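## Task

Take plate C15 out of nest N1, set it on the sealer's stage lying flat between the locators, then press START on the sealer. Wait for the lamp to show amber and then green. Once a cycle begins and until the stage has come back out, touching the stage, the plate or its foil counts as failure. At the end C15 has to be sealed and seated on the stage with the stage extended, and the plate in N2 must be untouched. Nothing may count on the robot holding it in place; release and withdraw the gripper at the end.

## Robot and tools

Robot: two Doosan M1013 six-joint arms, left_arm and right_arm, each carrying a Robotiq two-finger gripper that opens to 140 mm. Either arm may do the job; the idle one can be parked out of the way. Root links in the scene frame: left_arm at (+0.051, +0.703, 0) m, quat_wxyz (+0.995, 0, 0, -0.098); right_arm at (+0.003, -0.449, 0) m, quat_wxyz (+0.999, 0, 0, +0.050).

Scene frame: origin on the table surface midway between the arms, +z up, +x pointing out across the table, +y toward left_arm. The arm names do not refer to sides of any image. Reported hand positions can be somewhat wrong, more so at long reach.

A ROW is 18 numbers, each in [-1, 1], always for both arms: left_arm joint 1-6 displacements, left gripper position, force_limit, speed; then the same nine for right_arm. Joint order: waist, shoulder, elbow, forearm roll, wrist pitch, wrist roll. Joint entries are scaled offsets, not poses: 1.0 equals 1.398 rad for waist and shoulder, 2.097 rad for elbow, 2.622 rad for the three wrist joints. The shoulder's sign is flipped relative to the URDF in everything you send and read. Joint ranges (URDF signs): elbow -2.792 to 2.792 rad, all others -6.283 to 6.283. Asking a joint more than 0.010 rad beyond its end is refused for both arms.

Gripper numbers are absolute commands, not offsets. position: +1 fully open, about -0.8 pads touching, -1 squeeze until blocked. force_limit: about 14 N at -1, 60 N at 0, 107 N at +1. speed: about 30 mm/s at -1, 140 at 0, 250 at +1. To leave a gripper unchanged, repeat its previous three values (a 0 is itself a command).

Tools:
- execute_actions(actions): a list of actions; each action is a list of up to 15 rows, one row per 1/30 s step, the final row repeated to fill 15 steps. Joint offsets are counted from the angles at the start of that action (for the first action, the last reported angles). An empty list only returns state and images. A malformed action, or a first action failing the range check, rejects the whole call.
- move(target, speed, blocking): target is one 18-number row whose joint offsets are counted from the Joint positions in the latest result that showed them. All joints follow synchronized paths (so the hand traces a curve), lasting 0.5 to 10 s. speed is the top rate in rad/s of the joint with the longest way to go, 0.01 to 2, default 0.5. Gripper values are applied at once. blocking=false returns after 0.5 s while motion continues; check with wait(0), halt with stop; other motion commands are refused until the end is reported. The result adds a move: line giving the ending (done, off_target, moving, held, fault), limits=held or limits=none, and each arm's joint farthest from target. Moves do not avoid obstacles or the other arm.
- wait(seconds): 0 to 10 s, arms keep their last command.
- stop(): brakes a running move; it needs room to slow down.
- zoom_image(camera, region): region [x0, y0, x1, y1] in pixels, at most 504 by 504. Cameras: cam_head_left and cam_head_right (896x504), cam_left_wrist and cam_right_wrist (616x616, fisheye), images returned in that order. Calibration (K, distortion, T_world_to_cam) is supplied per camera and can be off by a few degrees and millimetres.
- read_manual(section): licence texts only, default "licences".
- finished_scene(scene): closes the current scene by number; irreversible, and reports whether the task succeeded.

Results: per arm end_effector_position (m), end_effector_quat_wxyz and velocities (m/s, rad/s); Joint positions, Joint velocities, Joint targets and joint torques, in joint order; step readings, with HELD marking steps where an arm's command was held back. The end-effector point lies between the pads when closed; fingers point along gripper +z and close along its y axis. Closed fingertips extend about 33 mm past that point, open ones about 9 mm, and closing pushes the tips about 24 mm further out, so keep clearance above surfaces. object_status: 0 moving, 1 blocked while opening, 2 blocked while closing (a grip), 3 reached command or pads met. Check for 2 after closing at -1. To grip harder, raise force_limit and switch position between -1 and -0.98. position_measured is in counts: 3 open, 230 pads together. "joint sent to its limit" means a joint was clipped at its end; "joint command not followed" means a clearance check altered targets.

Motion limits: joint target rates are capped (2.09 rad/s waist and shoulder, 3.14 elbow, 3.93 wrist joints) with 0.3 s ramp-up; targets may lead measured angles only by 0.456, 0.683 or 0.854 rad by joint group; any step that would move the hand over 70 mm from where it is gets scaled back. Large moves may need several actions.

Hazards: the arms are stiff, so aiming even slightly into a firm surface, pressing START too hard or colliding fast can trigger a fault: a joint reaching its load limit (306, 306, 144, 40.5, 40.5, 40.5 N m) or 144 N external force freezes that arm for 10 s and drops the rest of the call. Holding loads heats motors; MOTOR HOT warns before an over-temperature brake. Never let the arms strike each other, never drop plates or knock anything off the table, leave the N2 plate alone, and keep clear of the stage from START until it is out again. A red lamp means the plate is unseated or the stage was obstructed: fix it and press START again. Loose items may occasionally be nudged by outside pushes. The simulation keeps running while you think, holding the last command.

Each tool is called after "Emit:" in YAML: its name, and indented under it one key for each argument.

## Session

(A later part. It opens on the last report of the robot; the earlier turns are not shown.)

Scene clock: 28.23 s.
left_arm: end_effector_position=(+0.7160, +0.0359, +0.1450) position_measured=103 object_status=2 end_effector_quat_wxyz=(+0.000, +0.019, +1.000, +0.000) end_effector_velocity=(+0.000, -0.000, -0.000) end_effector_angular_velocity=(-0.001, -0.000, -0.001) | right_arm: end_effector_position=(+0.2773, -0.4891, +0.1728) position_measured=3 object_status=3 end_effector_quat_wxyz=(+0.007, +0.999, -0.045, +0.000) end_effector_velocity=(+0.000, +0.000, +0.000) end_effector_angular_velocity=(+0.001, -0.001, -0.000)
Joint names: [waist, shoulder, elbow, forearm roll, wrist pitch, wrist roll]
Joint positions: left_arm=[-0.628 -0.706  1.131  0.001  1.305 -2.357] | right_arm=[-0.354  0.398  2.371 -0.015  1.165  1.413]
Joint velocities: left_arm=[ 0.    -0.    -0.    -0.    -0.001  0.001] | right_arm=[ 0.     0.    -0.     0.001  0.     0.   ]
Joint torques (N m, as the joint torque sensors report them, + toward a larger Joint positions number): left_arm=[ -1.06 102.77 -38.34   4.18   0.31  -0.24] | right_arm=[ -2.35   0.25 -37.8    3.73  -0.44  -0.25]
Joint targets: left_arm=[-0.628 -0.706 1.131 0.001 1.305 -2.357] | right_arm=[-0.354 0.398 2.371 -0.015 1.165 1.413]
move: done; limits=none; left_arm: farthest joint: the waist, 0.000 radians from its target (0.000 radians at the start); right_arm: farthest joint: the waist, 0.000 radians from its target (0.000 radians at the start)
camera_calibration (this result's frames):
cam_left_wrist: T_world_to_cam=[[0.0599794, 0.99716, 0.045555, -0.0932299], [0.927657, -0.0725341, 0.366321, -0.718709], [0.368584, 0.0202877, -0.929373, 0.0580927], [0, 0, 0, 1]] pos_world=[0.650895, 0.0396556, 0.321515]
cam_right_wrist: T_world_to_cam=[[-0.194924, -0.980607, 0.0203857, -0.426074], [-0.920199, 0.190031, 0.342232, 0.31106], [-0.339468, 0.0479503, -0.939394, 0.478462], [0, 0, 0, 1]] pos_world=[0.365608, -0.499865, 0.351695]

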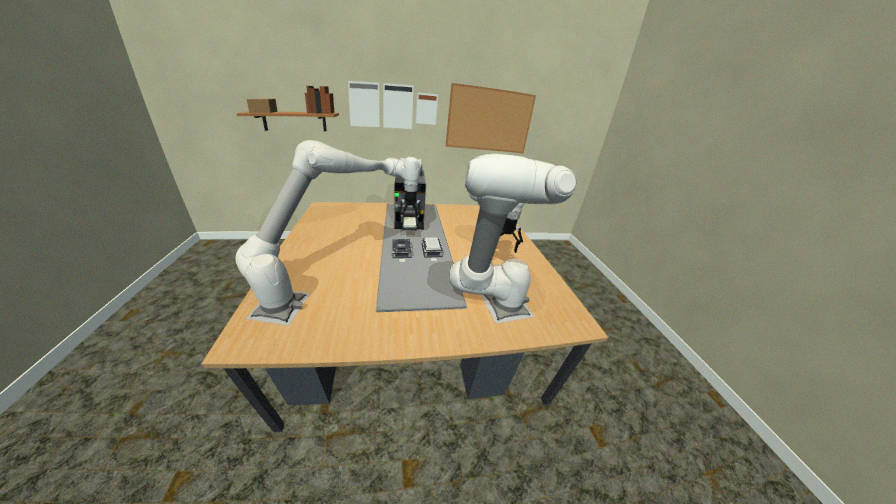

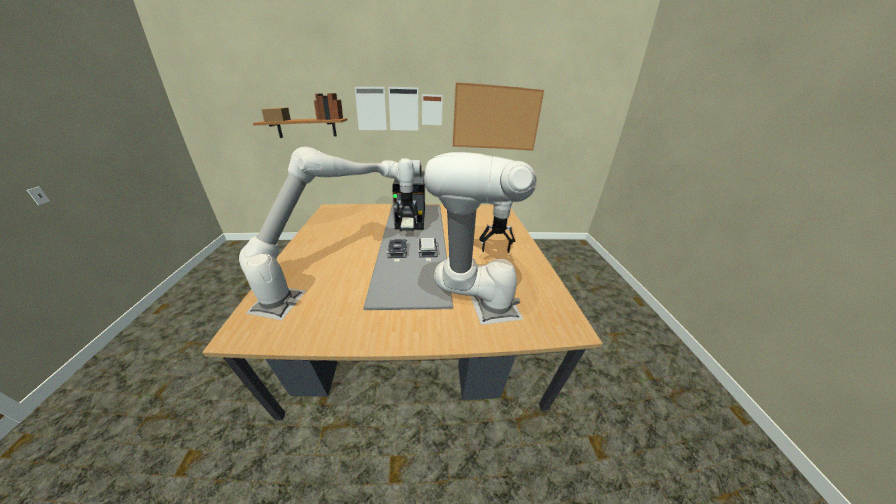

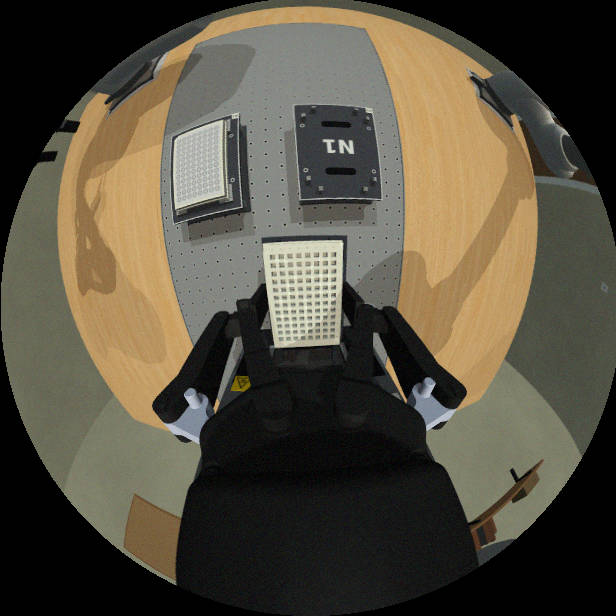

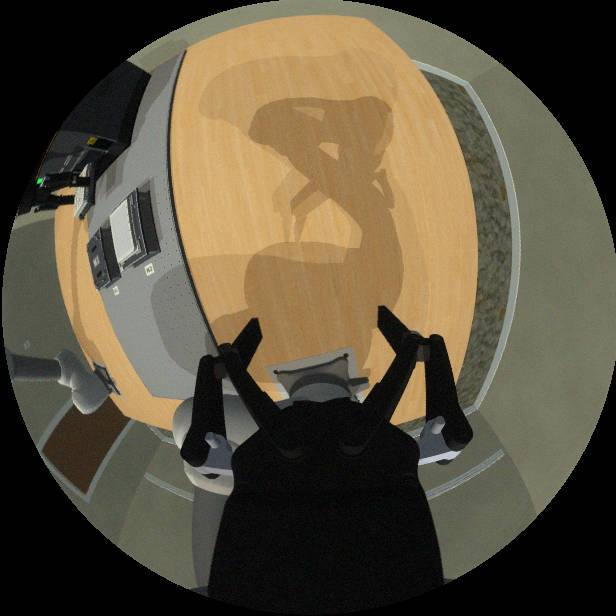

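Emit:
move:
  target: [0.001,0.00107,0.003,0,-0.00183,0.0024,-1,-0.4,-1,0,0,0,0,0,0,1,0,0]
  speed: 0.02

Emit:
move:
  target: [0,-0.00235,0.0034,0,-0.0041,0,-1,-0.4,-1,0,0,0,0,0,0,1,0,0]
  speed: 0.01

Emit:
zoom_image:
  camera: "cam_left_wrist"
  region: [250,215,360,325]

Scene clock: 30.00 s.
left_arm: end_effector_position=(+0.7160, +0.0379, +0.1430) position_measured=103 object_status=2 end_effector_quat_wxyz=(+0.000, +0.021, +1.000, +0.000) end_effector_velocity=(+0.000, -0.000, +0.001) end_effector_angular_velocity=(-0.001, -0.001, +0.000) | right_arm: end_effector_position=(+0.2773, -0.4891, +0.1728) position_measured=3 object_status=3 end_effector_quat_wxyz=(+0.007, +0.999, -0.045, +0.000) end_effector_velocity=(+0.000, +0.000, +0.000) end_effector_angular_velocity=(+0.000, -0.000, -0.001)
Joint names: [waist, shoulder, elbow, forearm roll, wrist pitch, wrist roll]
Joint positions: left_arm=[-0.626 -0.704  1.137  0.001  1.3   -2.351] | right_arm=[-0.354  0.398  2.371 -0.015  1.165  1.413]
Joint velocities: left_arm=[ 0.     0.001  0.     0.    -0.    -0.   ] | right_arm=[-0.    -0.    -0.     0.     0.     0.001]
Joint torques (N m, as the joint torque sensors report them, + toward a larger Joint positions number): left_arm=[  0.06 102.36 -38.36   4.25   0.24  -0.17] | right_arm=[ -2.73   0.3  -37.84   3.78  -0.42  -0.42]
Joint targets: left_arm=[-0.626 -0.704 1.137 0.001 1.300 -2.351] | right_arm=[-0.354 0.398 2.371 -0.015 1.165 1.413]
move: done; limits=none; left_arm: farthest joint: the waist, 0.000 radians from its target (0.001 radians at the start); right_arm: farthest joint: the waist, 0.000 radians from its target (0.000 radians at the start)
camera_calibration (this result's frames):
cam_left_wrist: T_world_to_cam=[[0.0648632, 0.996854, 0.0455566, -0.0985827], [0.927291, -0.0770779, 0.366321, -0.717376], [0.368679, 0.0184835, -0.929373, 0.0562238], [0, 0, 0, 1]] pos_world=[0.650882, 0.0419395, 0.319534]
cam_right_wrist: T_world_to_cam=[[-0.194924, -0.980606, 0.0203855, -0.426074], [-0.920199, 0.190031, 0.342232, 0.31106], [-0.339468, 0.0479504, -0.939394, 0.478462], [0, 0, 0, 1]] pos_world=[0.365608, -0.499865, 0.351695]

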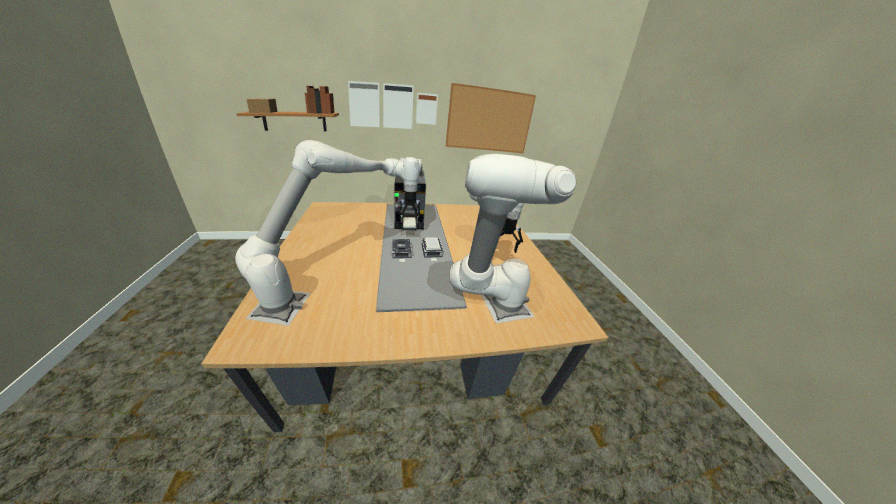

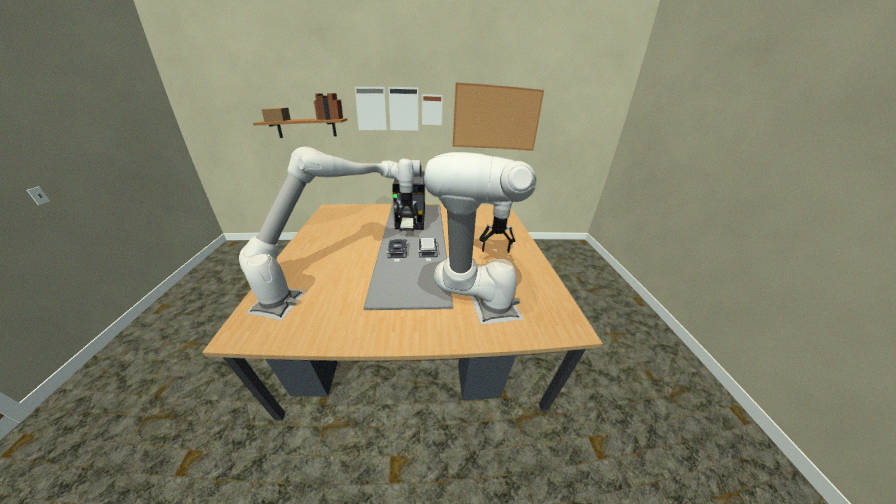

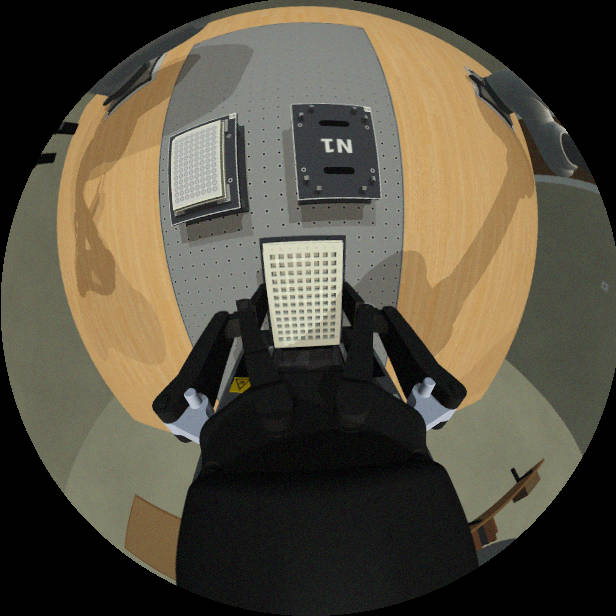

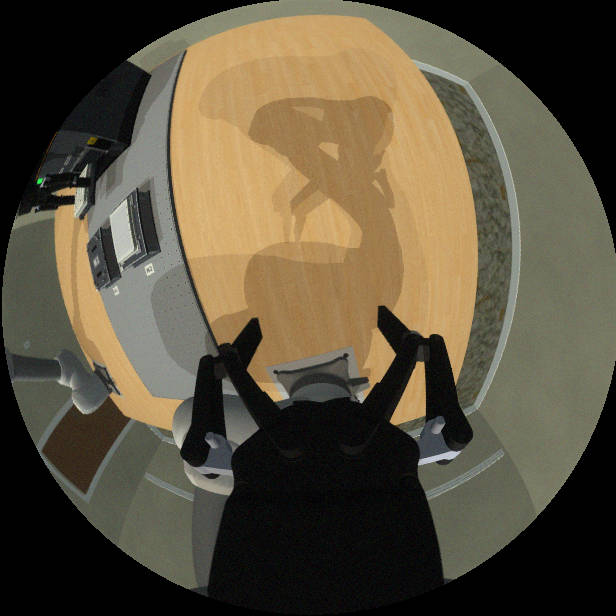

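Scene clock: 31.30 s.
left_arm: end_effector_position=(+0.7161, +0.0378, +0.1361) position_measured=103 object_status=2 end_effector_quat_wxyz=(+0.001, +0.021, +1.000, +0.000) end_effector_velocity=(+0.000, +0.000, +0.000) end_effector_angular_velocity=(+0.000, -0.002, -0.001) | right_arm: end_effector_position=(+0.2773, -0.4891, +0.1728) position_measured=3 object_status=3 end_effector_quat_wxyz=(+0.007, +0.999, -0.045, +0.000) end_effector_velocity=(+0.000, -0.000, -0.000) end_effector_angular_velocity=(+0.000, +0.000, +0.000)
Joint names: [waist, shoulder, elbow, forearm roll, wrist pitch, wrist roll]
Joint positions: left_arm=[-0.626 -0.708  1.144  0.001  1.289 -2.351] | right_arm=[-0.354  0.398  2.371 -0.015  1.165  1.413]
Joint velocities: left_arm=[ 0.     0.001  0.     0.001 -0.001  0.001] | right_arm=[-0.001 -0.001 -0.     0.     0.    -0.001]
Joint torques (N m, as the joint torque sensors report them, + toward a larger Joint positions number): left_arm=[ -3.32 100.39 -35.99   4.08   0.53  -0.09] | right_arm=[ -3.33   0.88 -37.34   3.73  -0.44  -0.21]
Joint targets: left_arm=[-0.626 -0.708 1.144 0.001 1.289 -2.351] | right_arm=[-0.354 0.398 2.371 -0.015 1.165 1.413]
move: done; limits=none; left_arm: farthest joint: the waist, 0.000 radians from its target (0.000 radians at the start); right_arm: farthest joint: the waist, 0.000 radians from its target (0.000 radians at the start)
camera_calibration (this result's frames):
cam_left_wrist: T_world_to_cam=[[0.0648588, 0.996865, 0.0453063, -0.0981749], [0.927201, -0.0769863, 0.366568, -0.714878], [0.368907, 0.0182329, -0.929288, 0.0496187], [0, 0, 0, 1]] pos_world=[0.650899, 0.0419267, 0.312609]
cam_right_wrist: T_world_to_cam=[[-0.194924, -0.980606, 0.0203857, -0.426074], [-0.920199, 0.190031, 0.342232, 0.31106], [-0.339468, 0.0479502, -0.939394, 0.478462], [0, 0, 0, 1]] pos_world=[0.365608, -0.499865, 0.351695]

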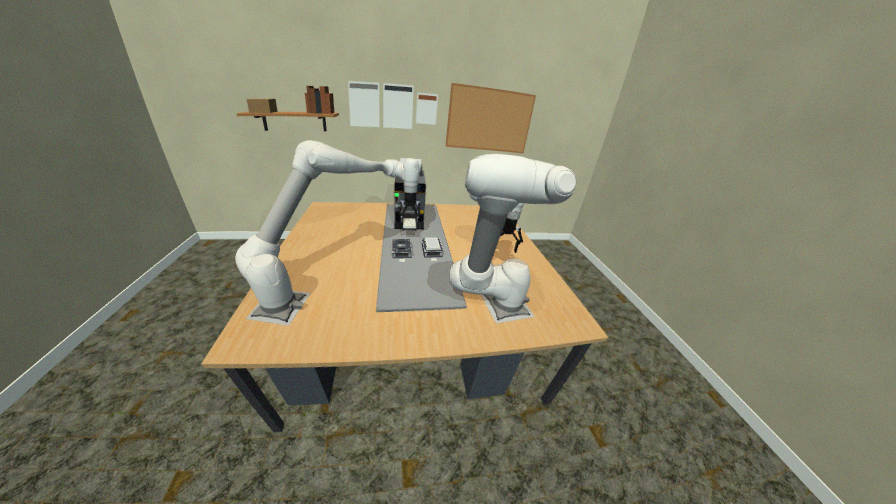

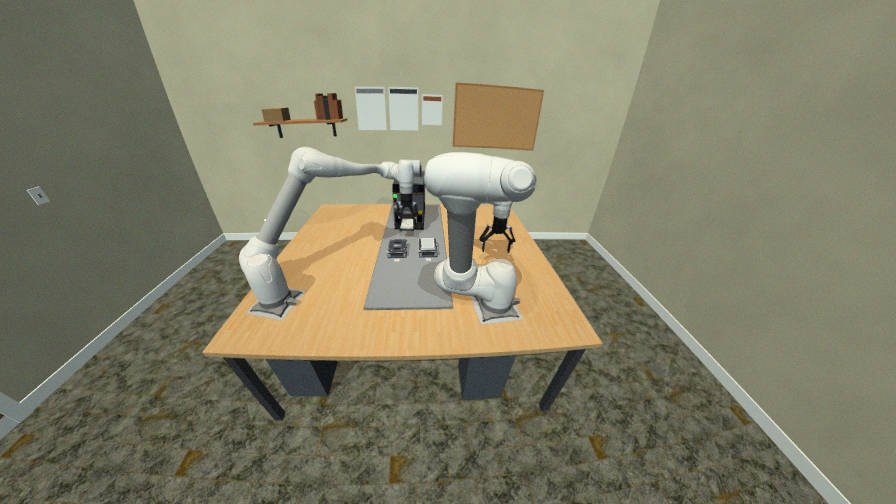

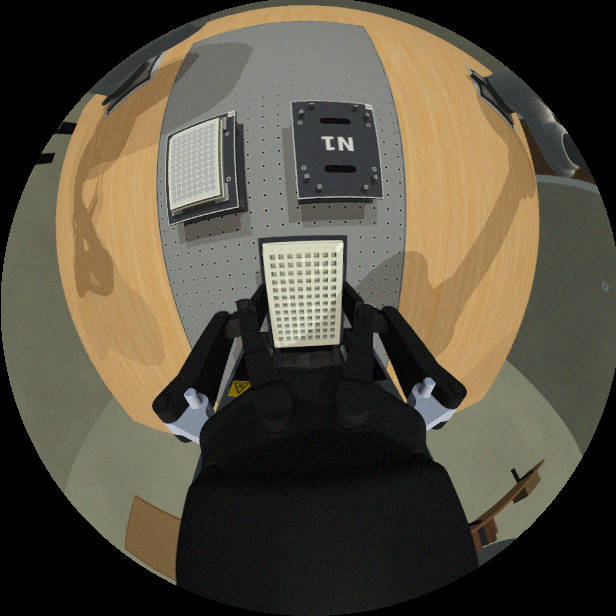

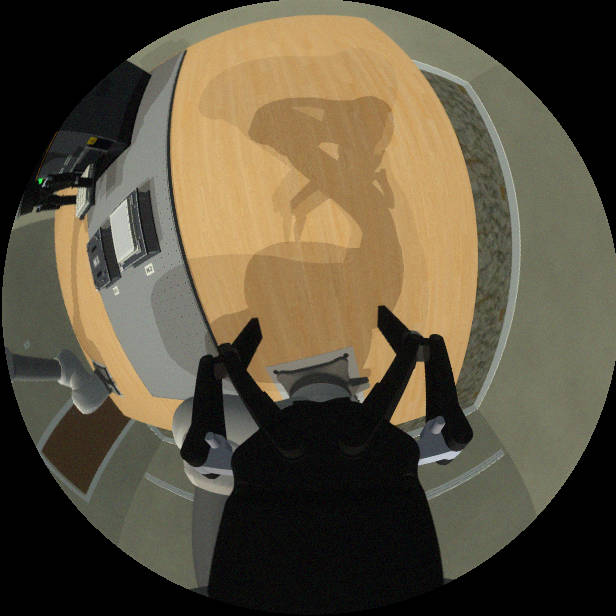

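Region (250, 215, 360, 325) of cam_left_wrist's 616x616 image, scaled by 4.582, with more detail than that image has.

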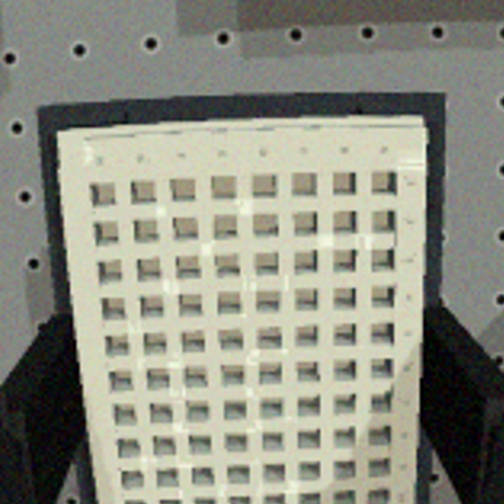

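Emit:
move:
  target: [0.00038,-0.00128,0.00027,0,-0.0009,0.0002,-1,-0.4,-1,0,0,0,0,0,0,1,0,0]
  speed: 0.01

Scene clock: 33.03 s.
left_arm: end_effector_position=(+0.7167, +0.0378, +0.1341) position_measured=103 object_status=2 end_effector_quat_wxyz=(+0.001, +0.021, +1.000, +0.000) end_effector_velocity=(-0.000, +0.000, -0.001) end_effector_angular_velocity=(+0.001, +0.002, -0.000) | right_arm: end_effector_position=(+0.2773, -0.4891, +0.1728) position_measured=3 object_status=3 end_effector_quat_wxyz=(+0.007, +0.999, -0.045, +0.000) end_effector_velocity=(-0.000, -0.000, -0.000) end_effector_angular_velocity=(-0.000, +0.001, +0.001)
Joint names: [waist, shoulder, elbow, forearm roll, wrist pitch, wrist roll]
Joint positions: left_arm=[-0.626 -0.709  1.145  0.001  1.287 -2.35 ] | right_arm=[-0.354  0.398  2.371 -0.015  1.165  1.413]
Joint velocities: left_arm=[ 0.    -0.001  0.    -0.     0.001  0.001] | right_arm=[ 0.    -0.001  0.    -0.001 -0.    -0.   ]
Joint torques (N m, as the joint torque sensors report them, + toward a larger Joint positions number): left_arm=[ -2.77  96.9  -33.79   3.69   0.28  -0.34] | right_arm=[ -3.42   1.02 -37.79   3.86  -0.43  -0.34]
Joint targets: left_arm=[-0.626 -0.709 1.145 0.001 1.287 -2.350] | right_arm=[-0.354 0.398 2.371 -0.015 1.165 1.413]
move: done; limits=none; left_arm: farthest joint: the waist, 0.000 radians from its target (0.001 radians at the start); right_arm: farthest joint: the waist, 0.000 radians from its target (0.000 radians at the start)
camera_calibration (this result's frames):
cam_left_wrist: T_world_to_cam=[[0.0648529, 0.996866, 0.0452945, -0.0981253], [0.927197, -0.0769767, 0.366579, -0.714786], [0.368917, 0.0182233, -0.929284, 0.0475276], [0, 0, 0, 1]] pos_world=[0.651577, 0.0419299, 0.310636]
cam_right_wrist: T_world_to_cam=[[-0.194924, -0.980606, 0.0203855, -0.426074], [-0.920199, 0.190031, 0.342232, 0.31106], [-0.339468, 0.0479504, -0.939394, 0.478462], [0, 0, 0, 1]] pos_world=[0.365608, -0.499865, 0.351695]

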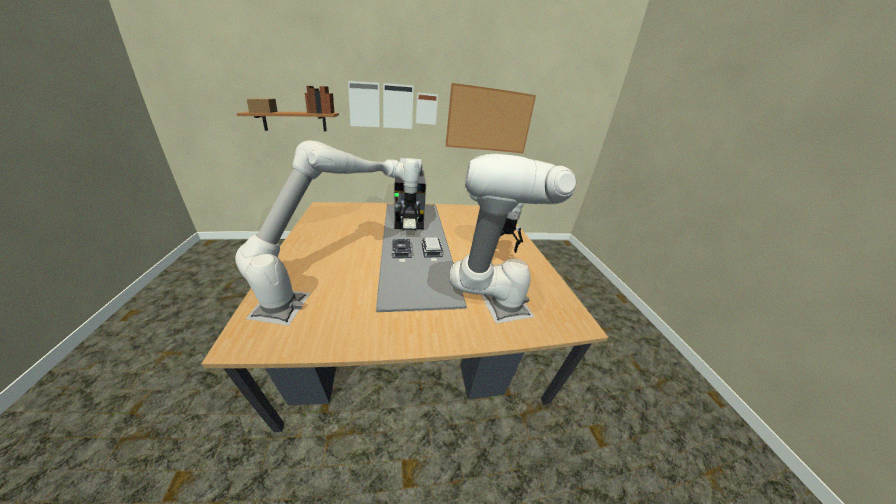

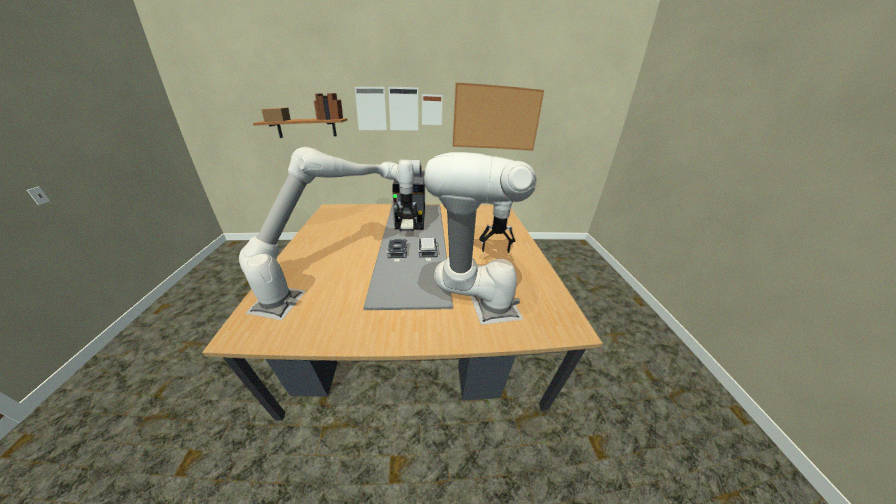

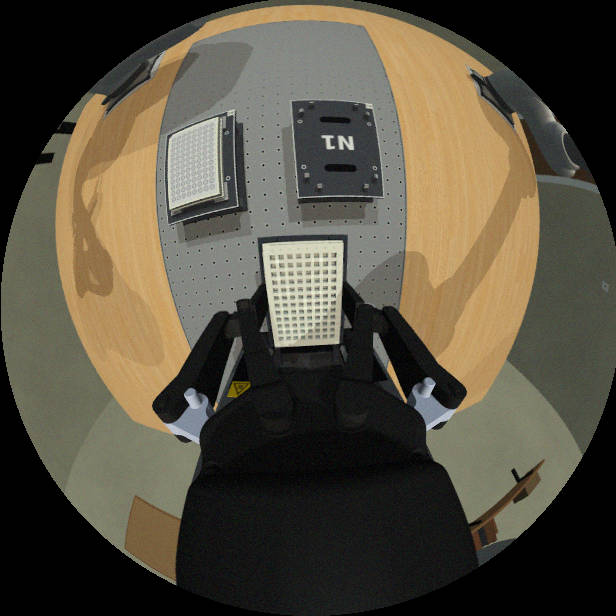

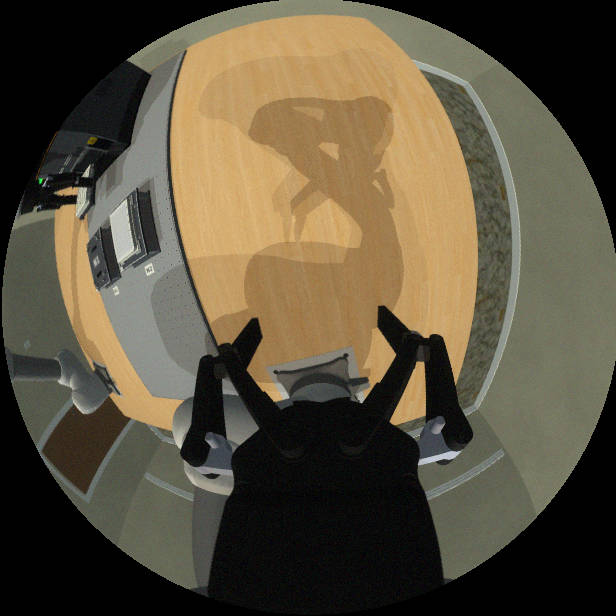

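Emit:
move:
  target: [0.00032,0.00016,0.00106,0,-0.00077,0.0002,-1,-0.4,-1,0,0,0,0,0,0,1,0,0]
  speed: 0.01

Emit:
zoom_image:
  camera: "cam_left_wrist"
  region: [250,215,360,325]

Scene clock: 34.40 s.
left_arm: end_effector_position=(+0.7168, +0.0384, +0.1331) position_measured=103 object_status=2 end_effector_quat_wxyz=(+0.001, +0.022, +1.000, -0.000) end_effector_velocity=(+0.000, +0.000, +0.000) end_effector_angular_velocity=(-0.000, -0.001, -0.002) | right_arm: end_effector_position=(+0.2773, -0.4891, +0.1728) position_measured=3 object_status=3 end_effector_quat_wxyz=(+0.007, +0.999, -0.045, +0.000) end_effector_velocity=(-0.000, -0.000, +0.000) end_effector_angular_velocity=(-0.000, -0.000, -0.000)
Joint names: [waist, shoulder, elbow, forearm roll, wrist pitch, wrist roll]
Joint positions: left_arm=[-0.625 -0.709  1.147  0.001  1.284 -2.35 ] | right_arm=[-0.354  0.398  2.371 -0.015  1.165  1.413]
Joint velocities: left_arm=[-0.     0.    -0.     0.001 -0.001  0.001] | right_arm=[-0.  0.  0. -0.  0.  0.]
Joint torques (N m, as the joint torque sensors report them, + toward a larger Joint positions number): left_arm=[ -2.47  96.28 -27.1    3.08   5.4   -0.66] | right_arm=[ -2.55   0.61 -37.89   3.83  -0.45  -0.32]
Joint targets: left_arm=[-0.625 -0.709 1.147 0.001 1.285 -2.350] | right_arm=[-0.354 0.398 2.371 -0.015 1.165 1.413]
move: done; limits=none; left_arm: farthest joint: the wrist pitch, 0.001 radians from its target (0.002 radians at the start); right_arm: farthest joint: the waist, 0.000 radians from its target (0.000 radians at the start)
camera_calibration (this result's frames):
cam_left_wrist: T_world_to_cam=[[0.0649027, 0.996871, 0.0451273, -0.0986633], [0.927132, -0.0769645, 0.366746, -0.714432], [0.369072, 0.0180361, -0.929226, 0.0464356], [0, 0, 0, 1]] pos_world=[0.651638, 0.0425311, 0.309617]
cam_right_wrist: T_world_to_cam=[[-0.194924, -0.980606, 0.0203857, -0.426074], [-0.920199, 0.190031, 0.342232, 0.31106], [-0.339468, 0.0479502, -0.939394, 0.478462], [0, 0, 0, 1]] pos_world=[0.365608, -0.499865, 0.351695]

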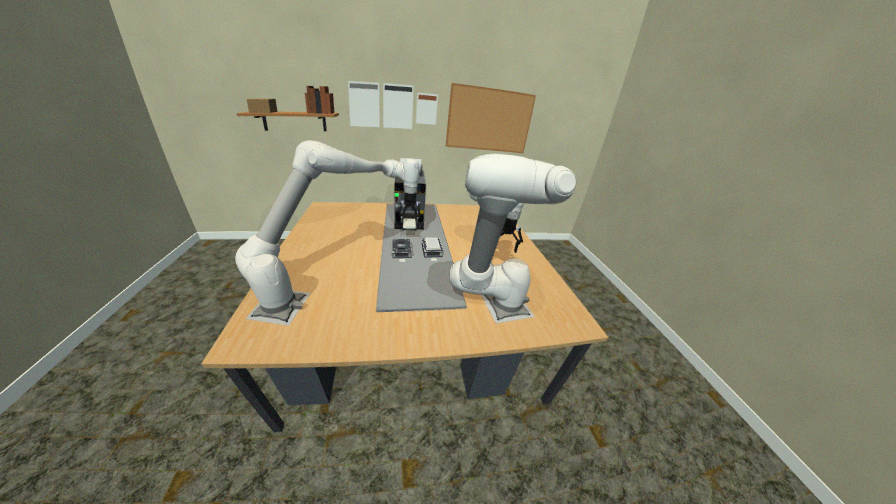

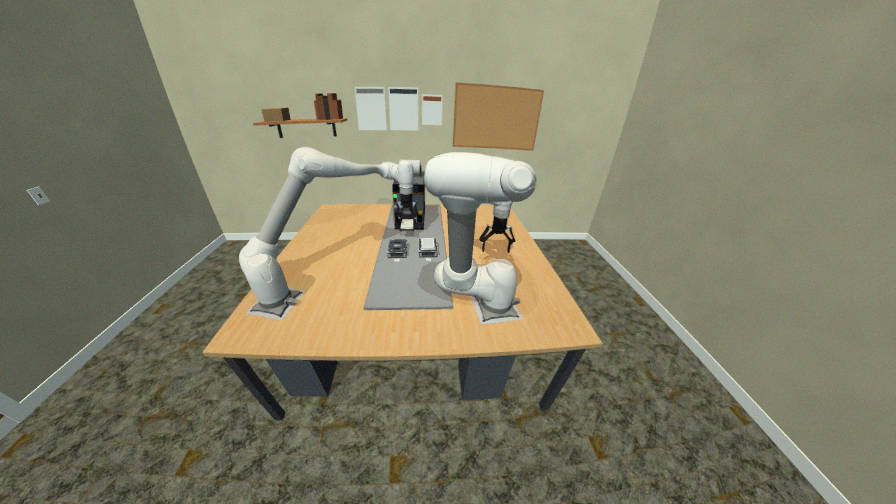

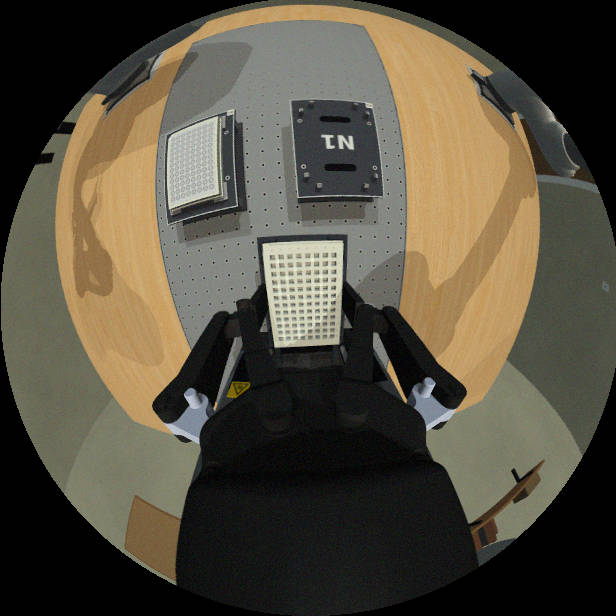

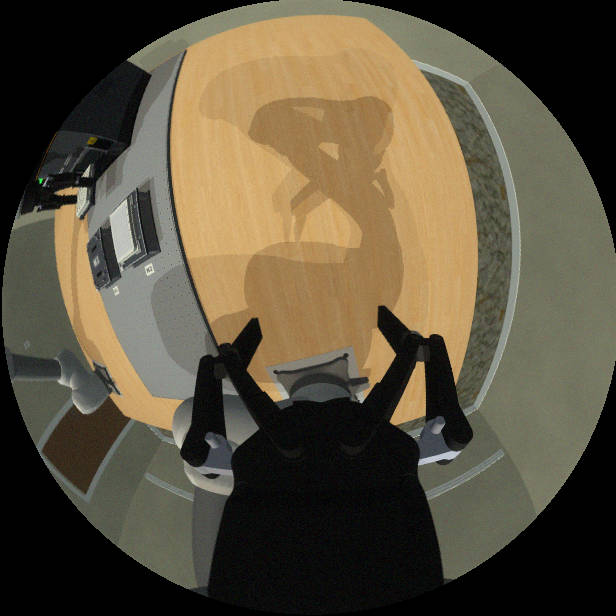

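Region (250, 215, 360, 325) of cam_left_wrist's 616x616 image, scaled by 4.582, with more detail than that image has.

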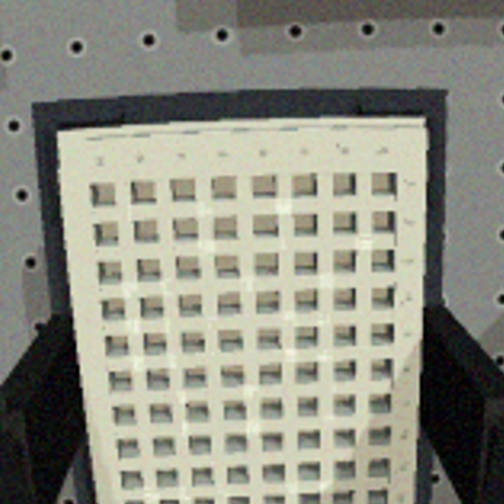

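Emit:
move:
  target: [0,-0.00049,-0.00057,0,0.0002,0,-1,-0.4,-1,0,0,0,0,0,0,1,0,0]
  speed: 0.01

Scene clock: 36.33 s.
left_arm: end_effector_position=(+0.7171, +0.0381, +0.1330) position_measured=103 object_status=2 end_effector_quat_wxyz=(+0.001, +0.022, +1.000, +0.000) end_effector_velocity=(-0.000, +0.000, -0.000) end_effector_angular_velocity=(+0.001, +0.001, -0.001) | right_arm: end_effector_position=(+0.2773, -0.4891, +0.1728) position_measured=3 object_status=3 end_effector_quat_wxyz=(+0.007, +0.999, -0.045, +0.000) end_effector_velocity=(-0.000, -0.000, -0.000) end_effector_angular_velocity=(+0.000, +0.000, -0.002)
Joint names: [waist, shoulder, elbow, forearm roll, wrist pitch, wrist roll]
Joint positions: left_arm=[-0.625 -0.71   1.146  0.001  1.285 -2.35 ] | right_arm=[-0.354  0.398  2.371 -0.015  1.165  1.413]
Joint velocities: left_arm=[ 0.    -0.001 -0.     0.001  0.001  0.001] | right_arm=[-0.001 -0.     0.     0.    -0.     0.   ]
Joint torques (N m, as the joint torque sensors report them, + toward a larger Joint positions number): left_arm=[ -4.72 102.87 -33.64   2.41   3.06  -0.46] | right_arm=[ -3.05   1.02 -37.58   3.83  -0.41  -0.36]
Joint targets: left_arm=[-0.625 -0.710 1.146 0.001 1.285 -2.350] | right_arm=[-0.354 0.398 2.371 -0.015 1.165 1.413]
move: done; limits=none; left_arm: farthest joint: the waist, 0.000 radians from its target (0.000 radians at the start); right_arm: farthest joint: the waist, 0.000 radians from its target (0.000 radians at the start)
camera_calibration (this result's frames):
cam_left_wrist: T_world_to_cam=[[0.0649073, 0.996866, 0.0452309, -0.0984342], [0.92717, -0.077005, 0.366643, -0.714669], [0.368976, 0.0181389, -0.929262, 0.0463731], [0, 0, 0, 1]] pos_world=[0.651898, 0.0422514, 0.309573]
cam_right_wrist: T_world_to_cam=[[-0.194924, -0.980606, 0.0203856, -0.426074], [-0.920199, 0.190031, 0.342232, 0.31106], [-0.339468, 0.0479503, -0.939394, 0.478462], [0, 0, 0, 1]] pos_world=[0.365608, -0.499865, 0.351695]

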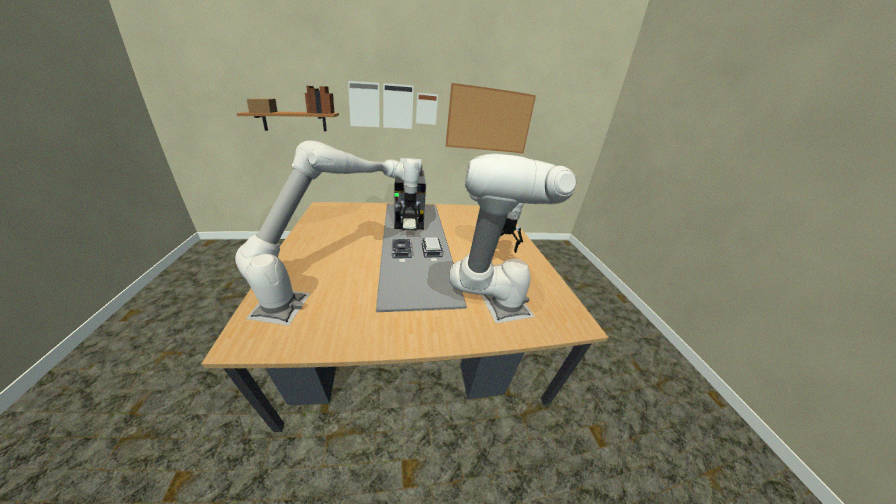

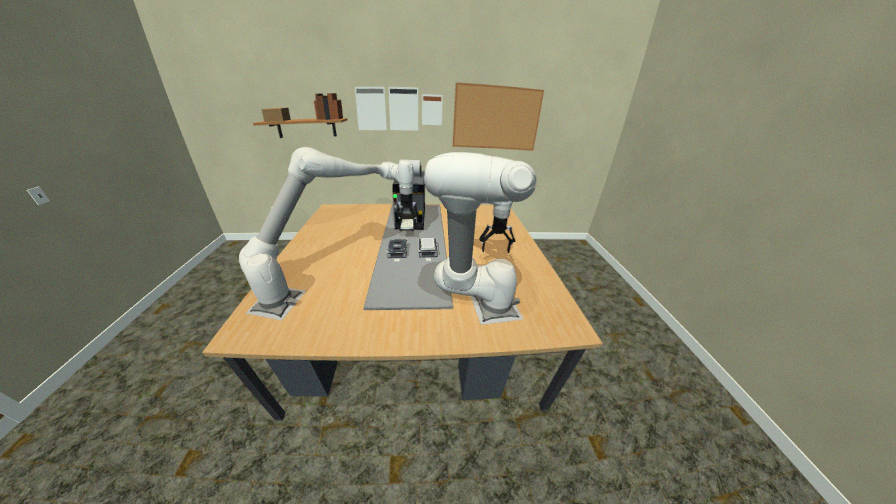

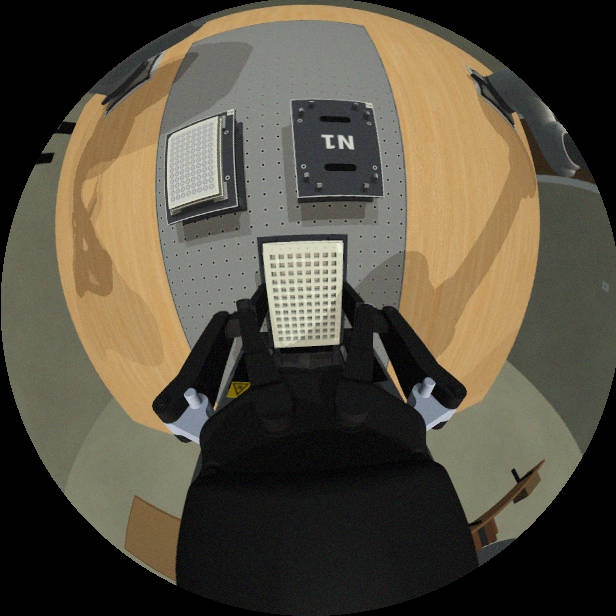

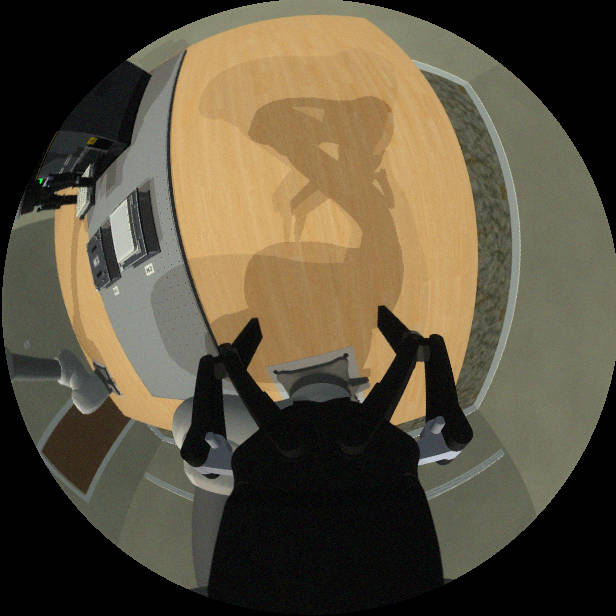

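Emit:
move:
  target: [0.00038,-0.00084,-0.00037,0,-0.00015,0.0002,-1,-0.4,-1,0,0,0,0,0,0,1,0,0]
  speed: 0.01

Scene clock: 37.73 s.
left_arm: end_effector_position=(+0.7177, +0.0382, +0.1323) position_measured=103 object_status=2 end_effector_quat_wxyz=(+0.001, +0.022, +1.000, +0.000) end_effector_velocity=(+0.000, -0.001, -0.000) end_effector_angular_velocity=(-0.003, -0.001, +0.000) | right_arm: end_effector_position=(+0.2773, -0.4891, +0.1728) position_measured=3 object_status=3 end_effector_quat_wxyz=(+0.007, +0.999, -0.045, +0.000) end_effector_velocity=(+0.000, +0.000, +0.000) end_effector_angular_velocity=(-0.000, -0.000, +0.001)
Joint names: [waist, shoulder, elbow, forearm roll, wrist pitch, wrist roll]
Joint positions: left_arm=[-0.625 -0.711  1.145  0.001  1.285 -2.349] | right_arm=[-0.354  0.398  2.371 -0.015  1.165  1.413]
Joint velocities: left_arm=[ 0.    -0.    -0.    -0.001 -0.003  0.   ] | right_arm=[ 0.001 -0.    -0.    -0.    -0.    -0.001]
Joint torques (N m, as the joint torque sensors report them, + toward a larger Joint positions number): left_arm=[  3.31 104.34 -37.13   5.51   1.31  -0.44] | right_arm=[ -3.43   0.98 -37.82   3.79  -0.43  -0.33]
Joint targets: left_arm=[-0.625 -0.711 1.145 0.001 1.285 -2.349] | right_arm=[-0.354 0.398 2.371 -0.015 1.165 1.413]
move: done; limits=none; left_arm: farthest joint: the waist, 0.000 radians from its target (0.001 radians at the start); right_arm: farthest joint: the waist, 0.000 radians from its target (0.000 radians at the start)
camera_calibration (this result's frames):
cam_left_wrist: T_world_to_cam=[[0.0649142, 0.996861, 0.0453203, -0.0984806], [0.927202, -0.0770427, 0.366553, -0.715016], [0.368894, 0.0182266, -0.929293, 0.0455325], [0, 0, 0, 1]] pos_world=[0.65256, 0.0422548, 0.308868]
cam_right_wrist: T_world_to_cam=[[-0.194924, -0.980606, 0.0203855, -0.426074], [-0.920199, 0.190031, 0.342232, 0.31106], [-0.339468, 0.0479505, -0.939394, 0.478462], [0, 0, 0, 1]] pos_world=[0.365608, -0.499865, 0.351695]

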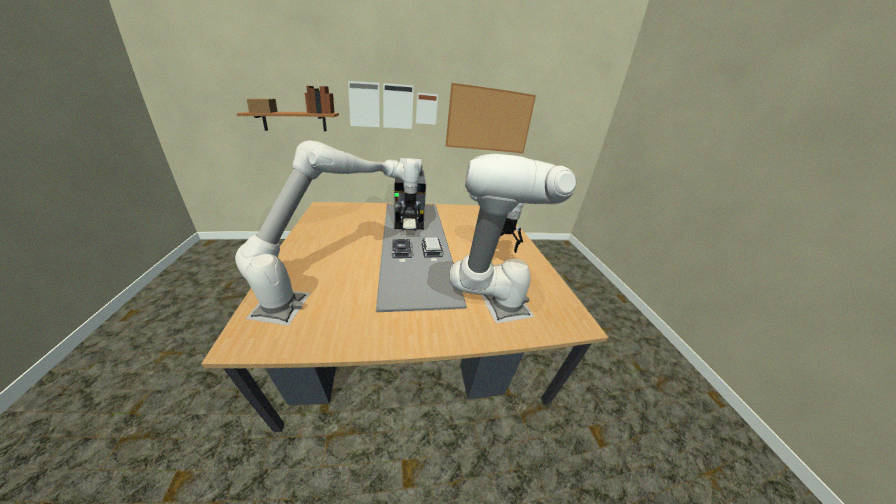

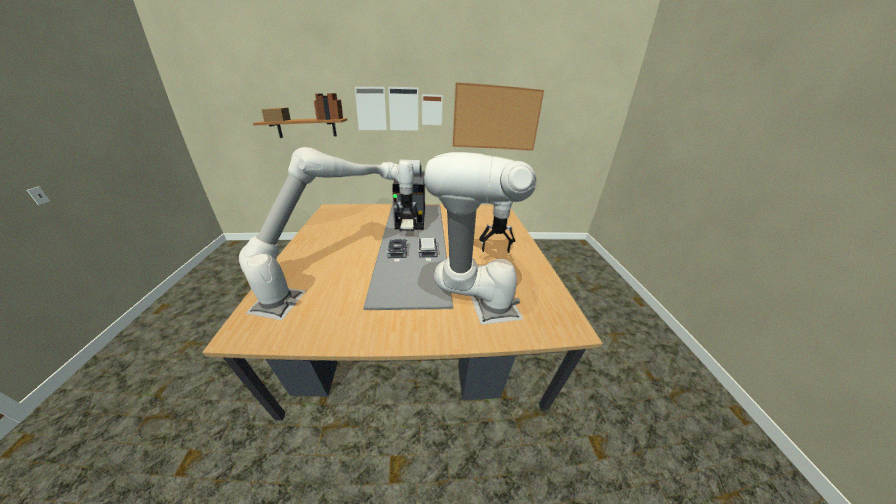

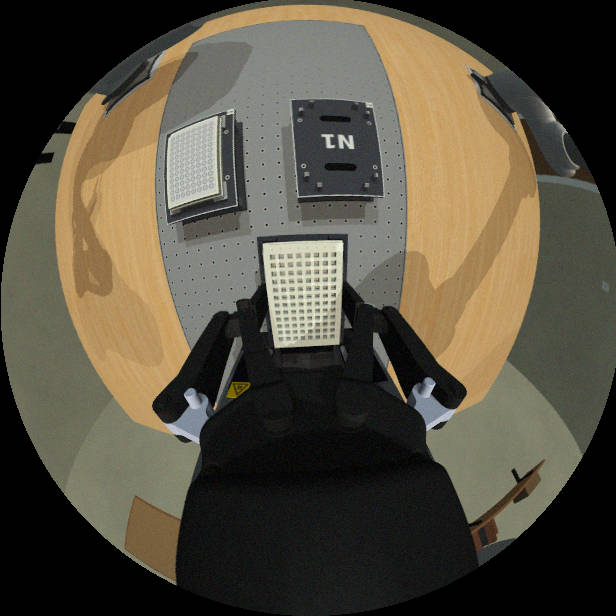

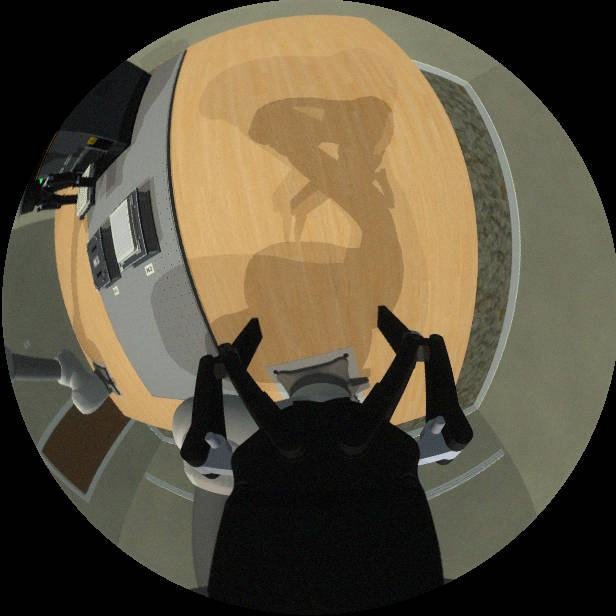

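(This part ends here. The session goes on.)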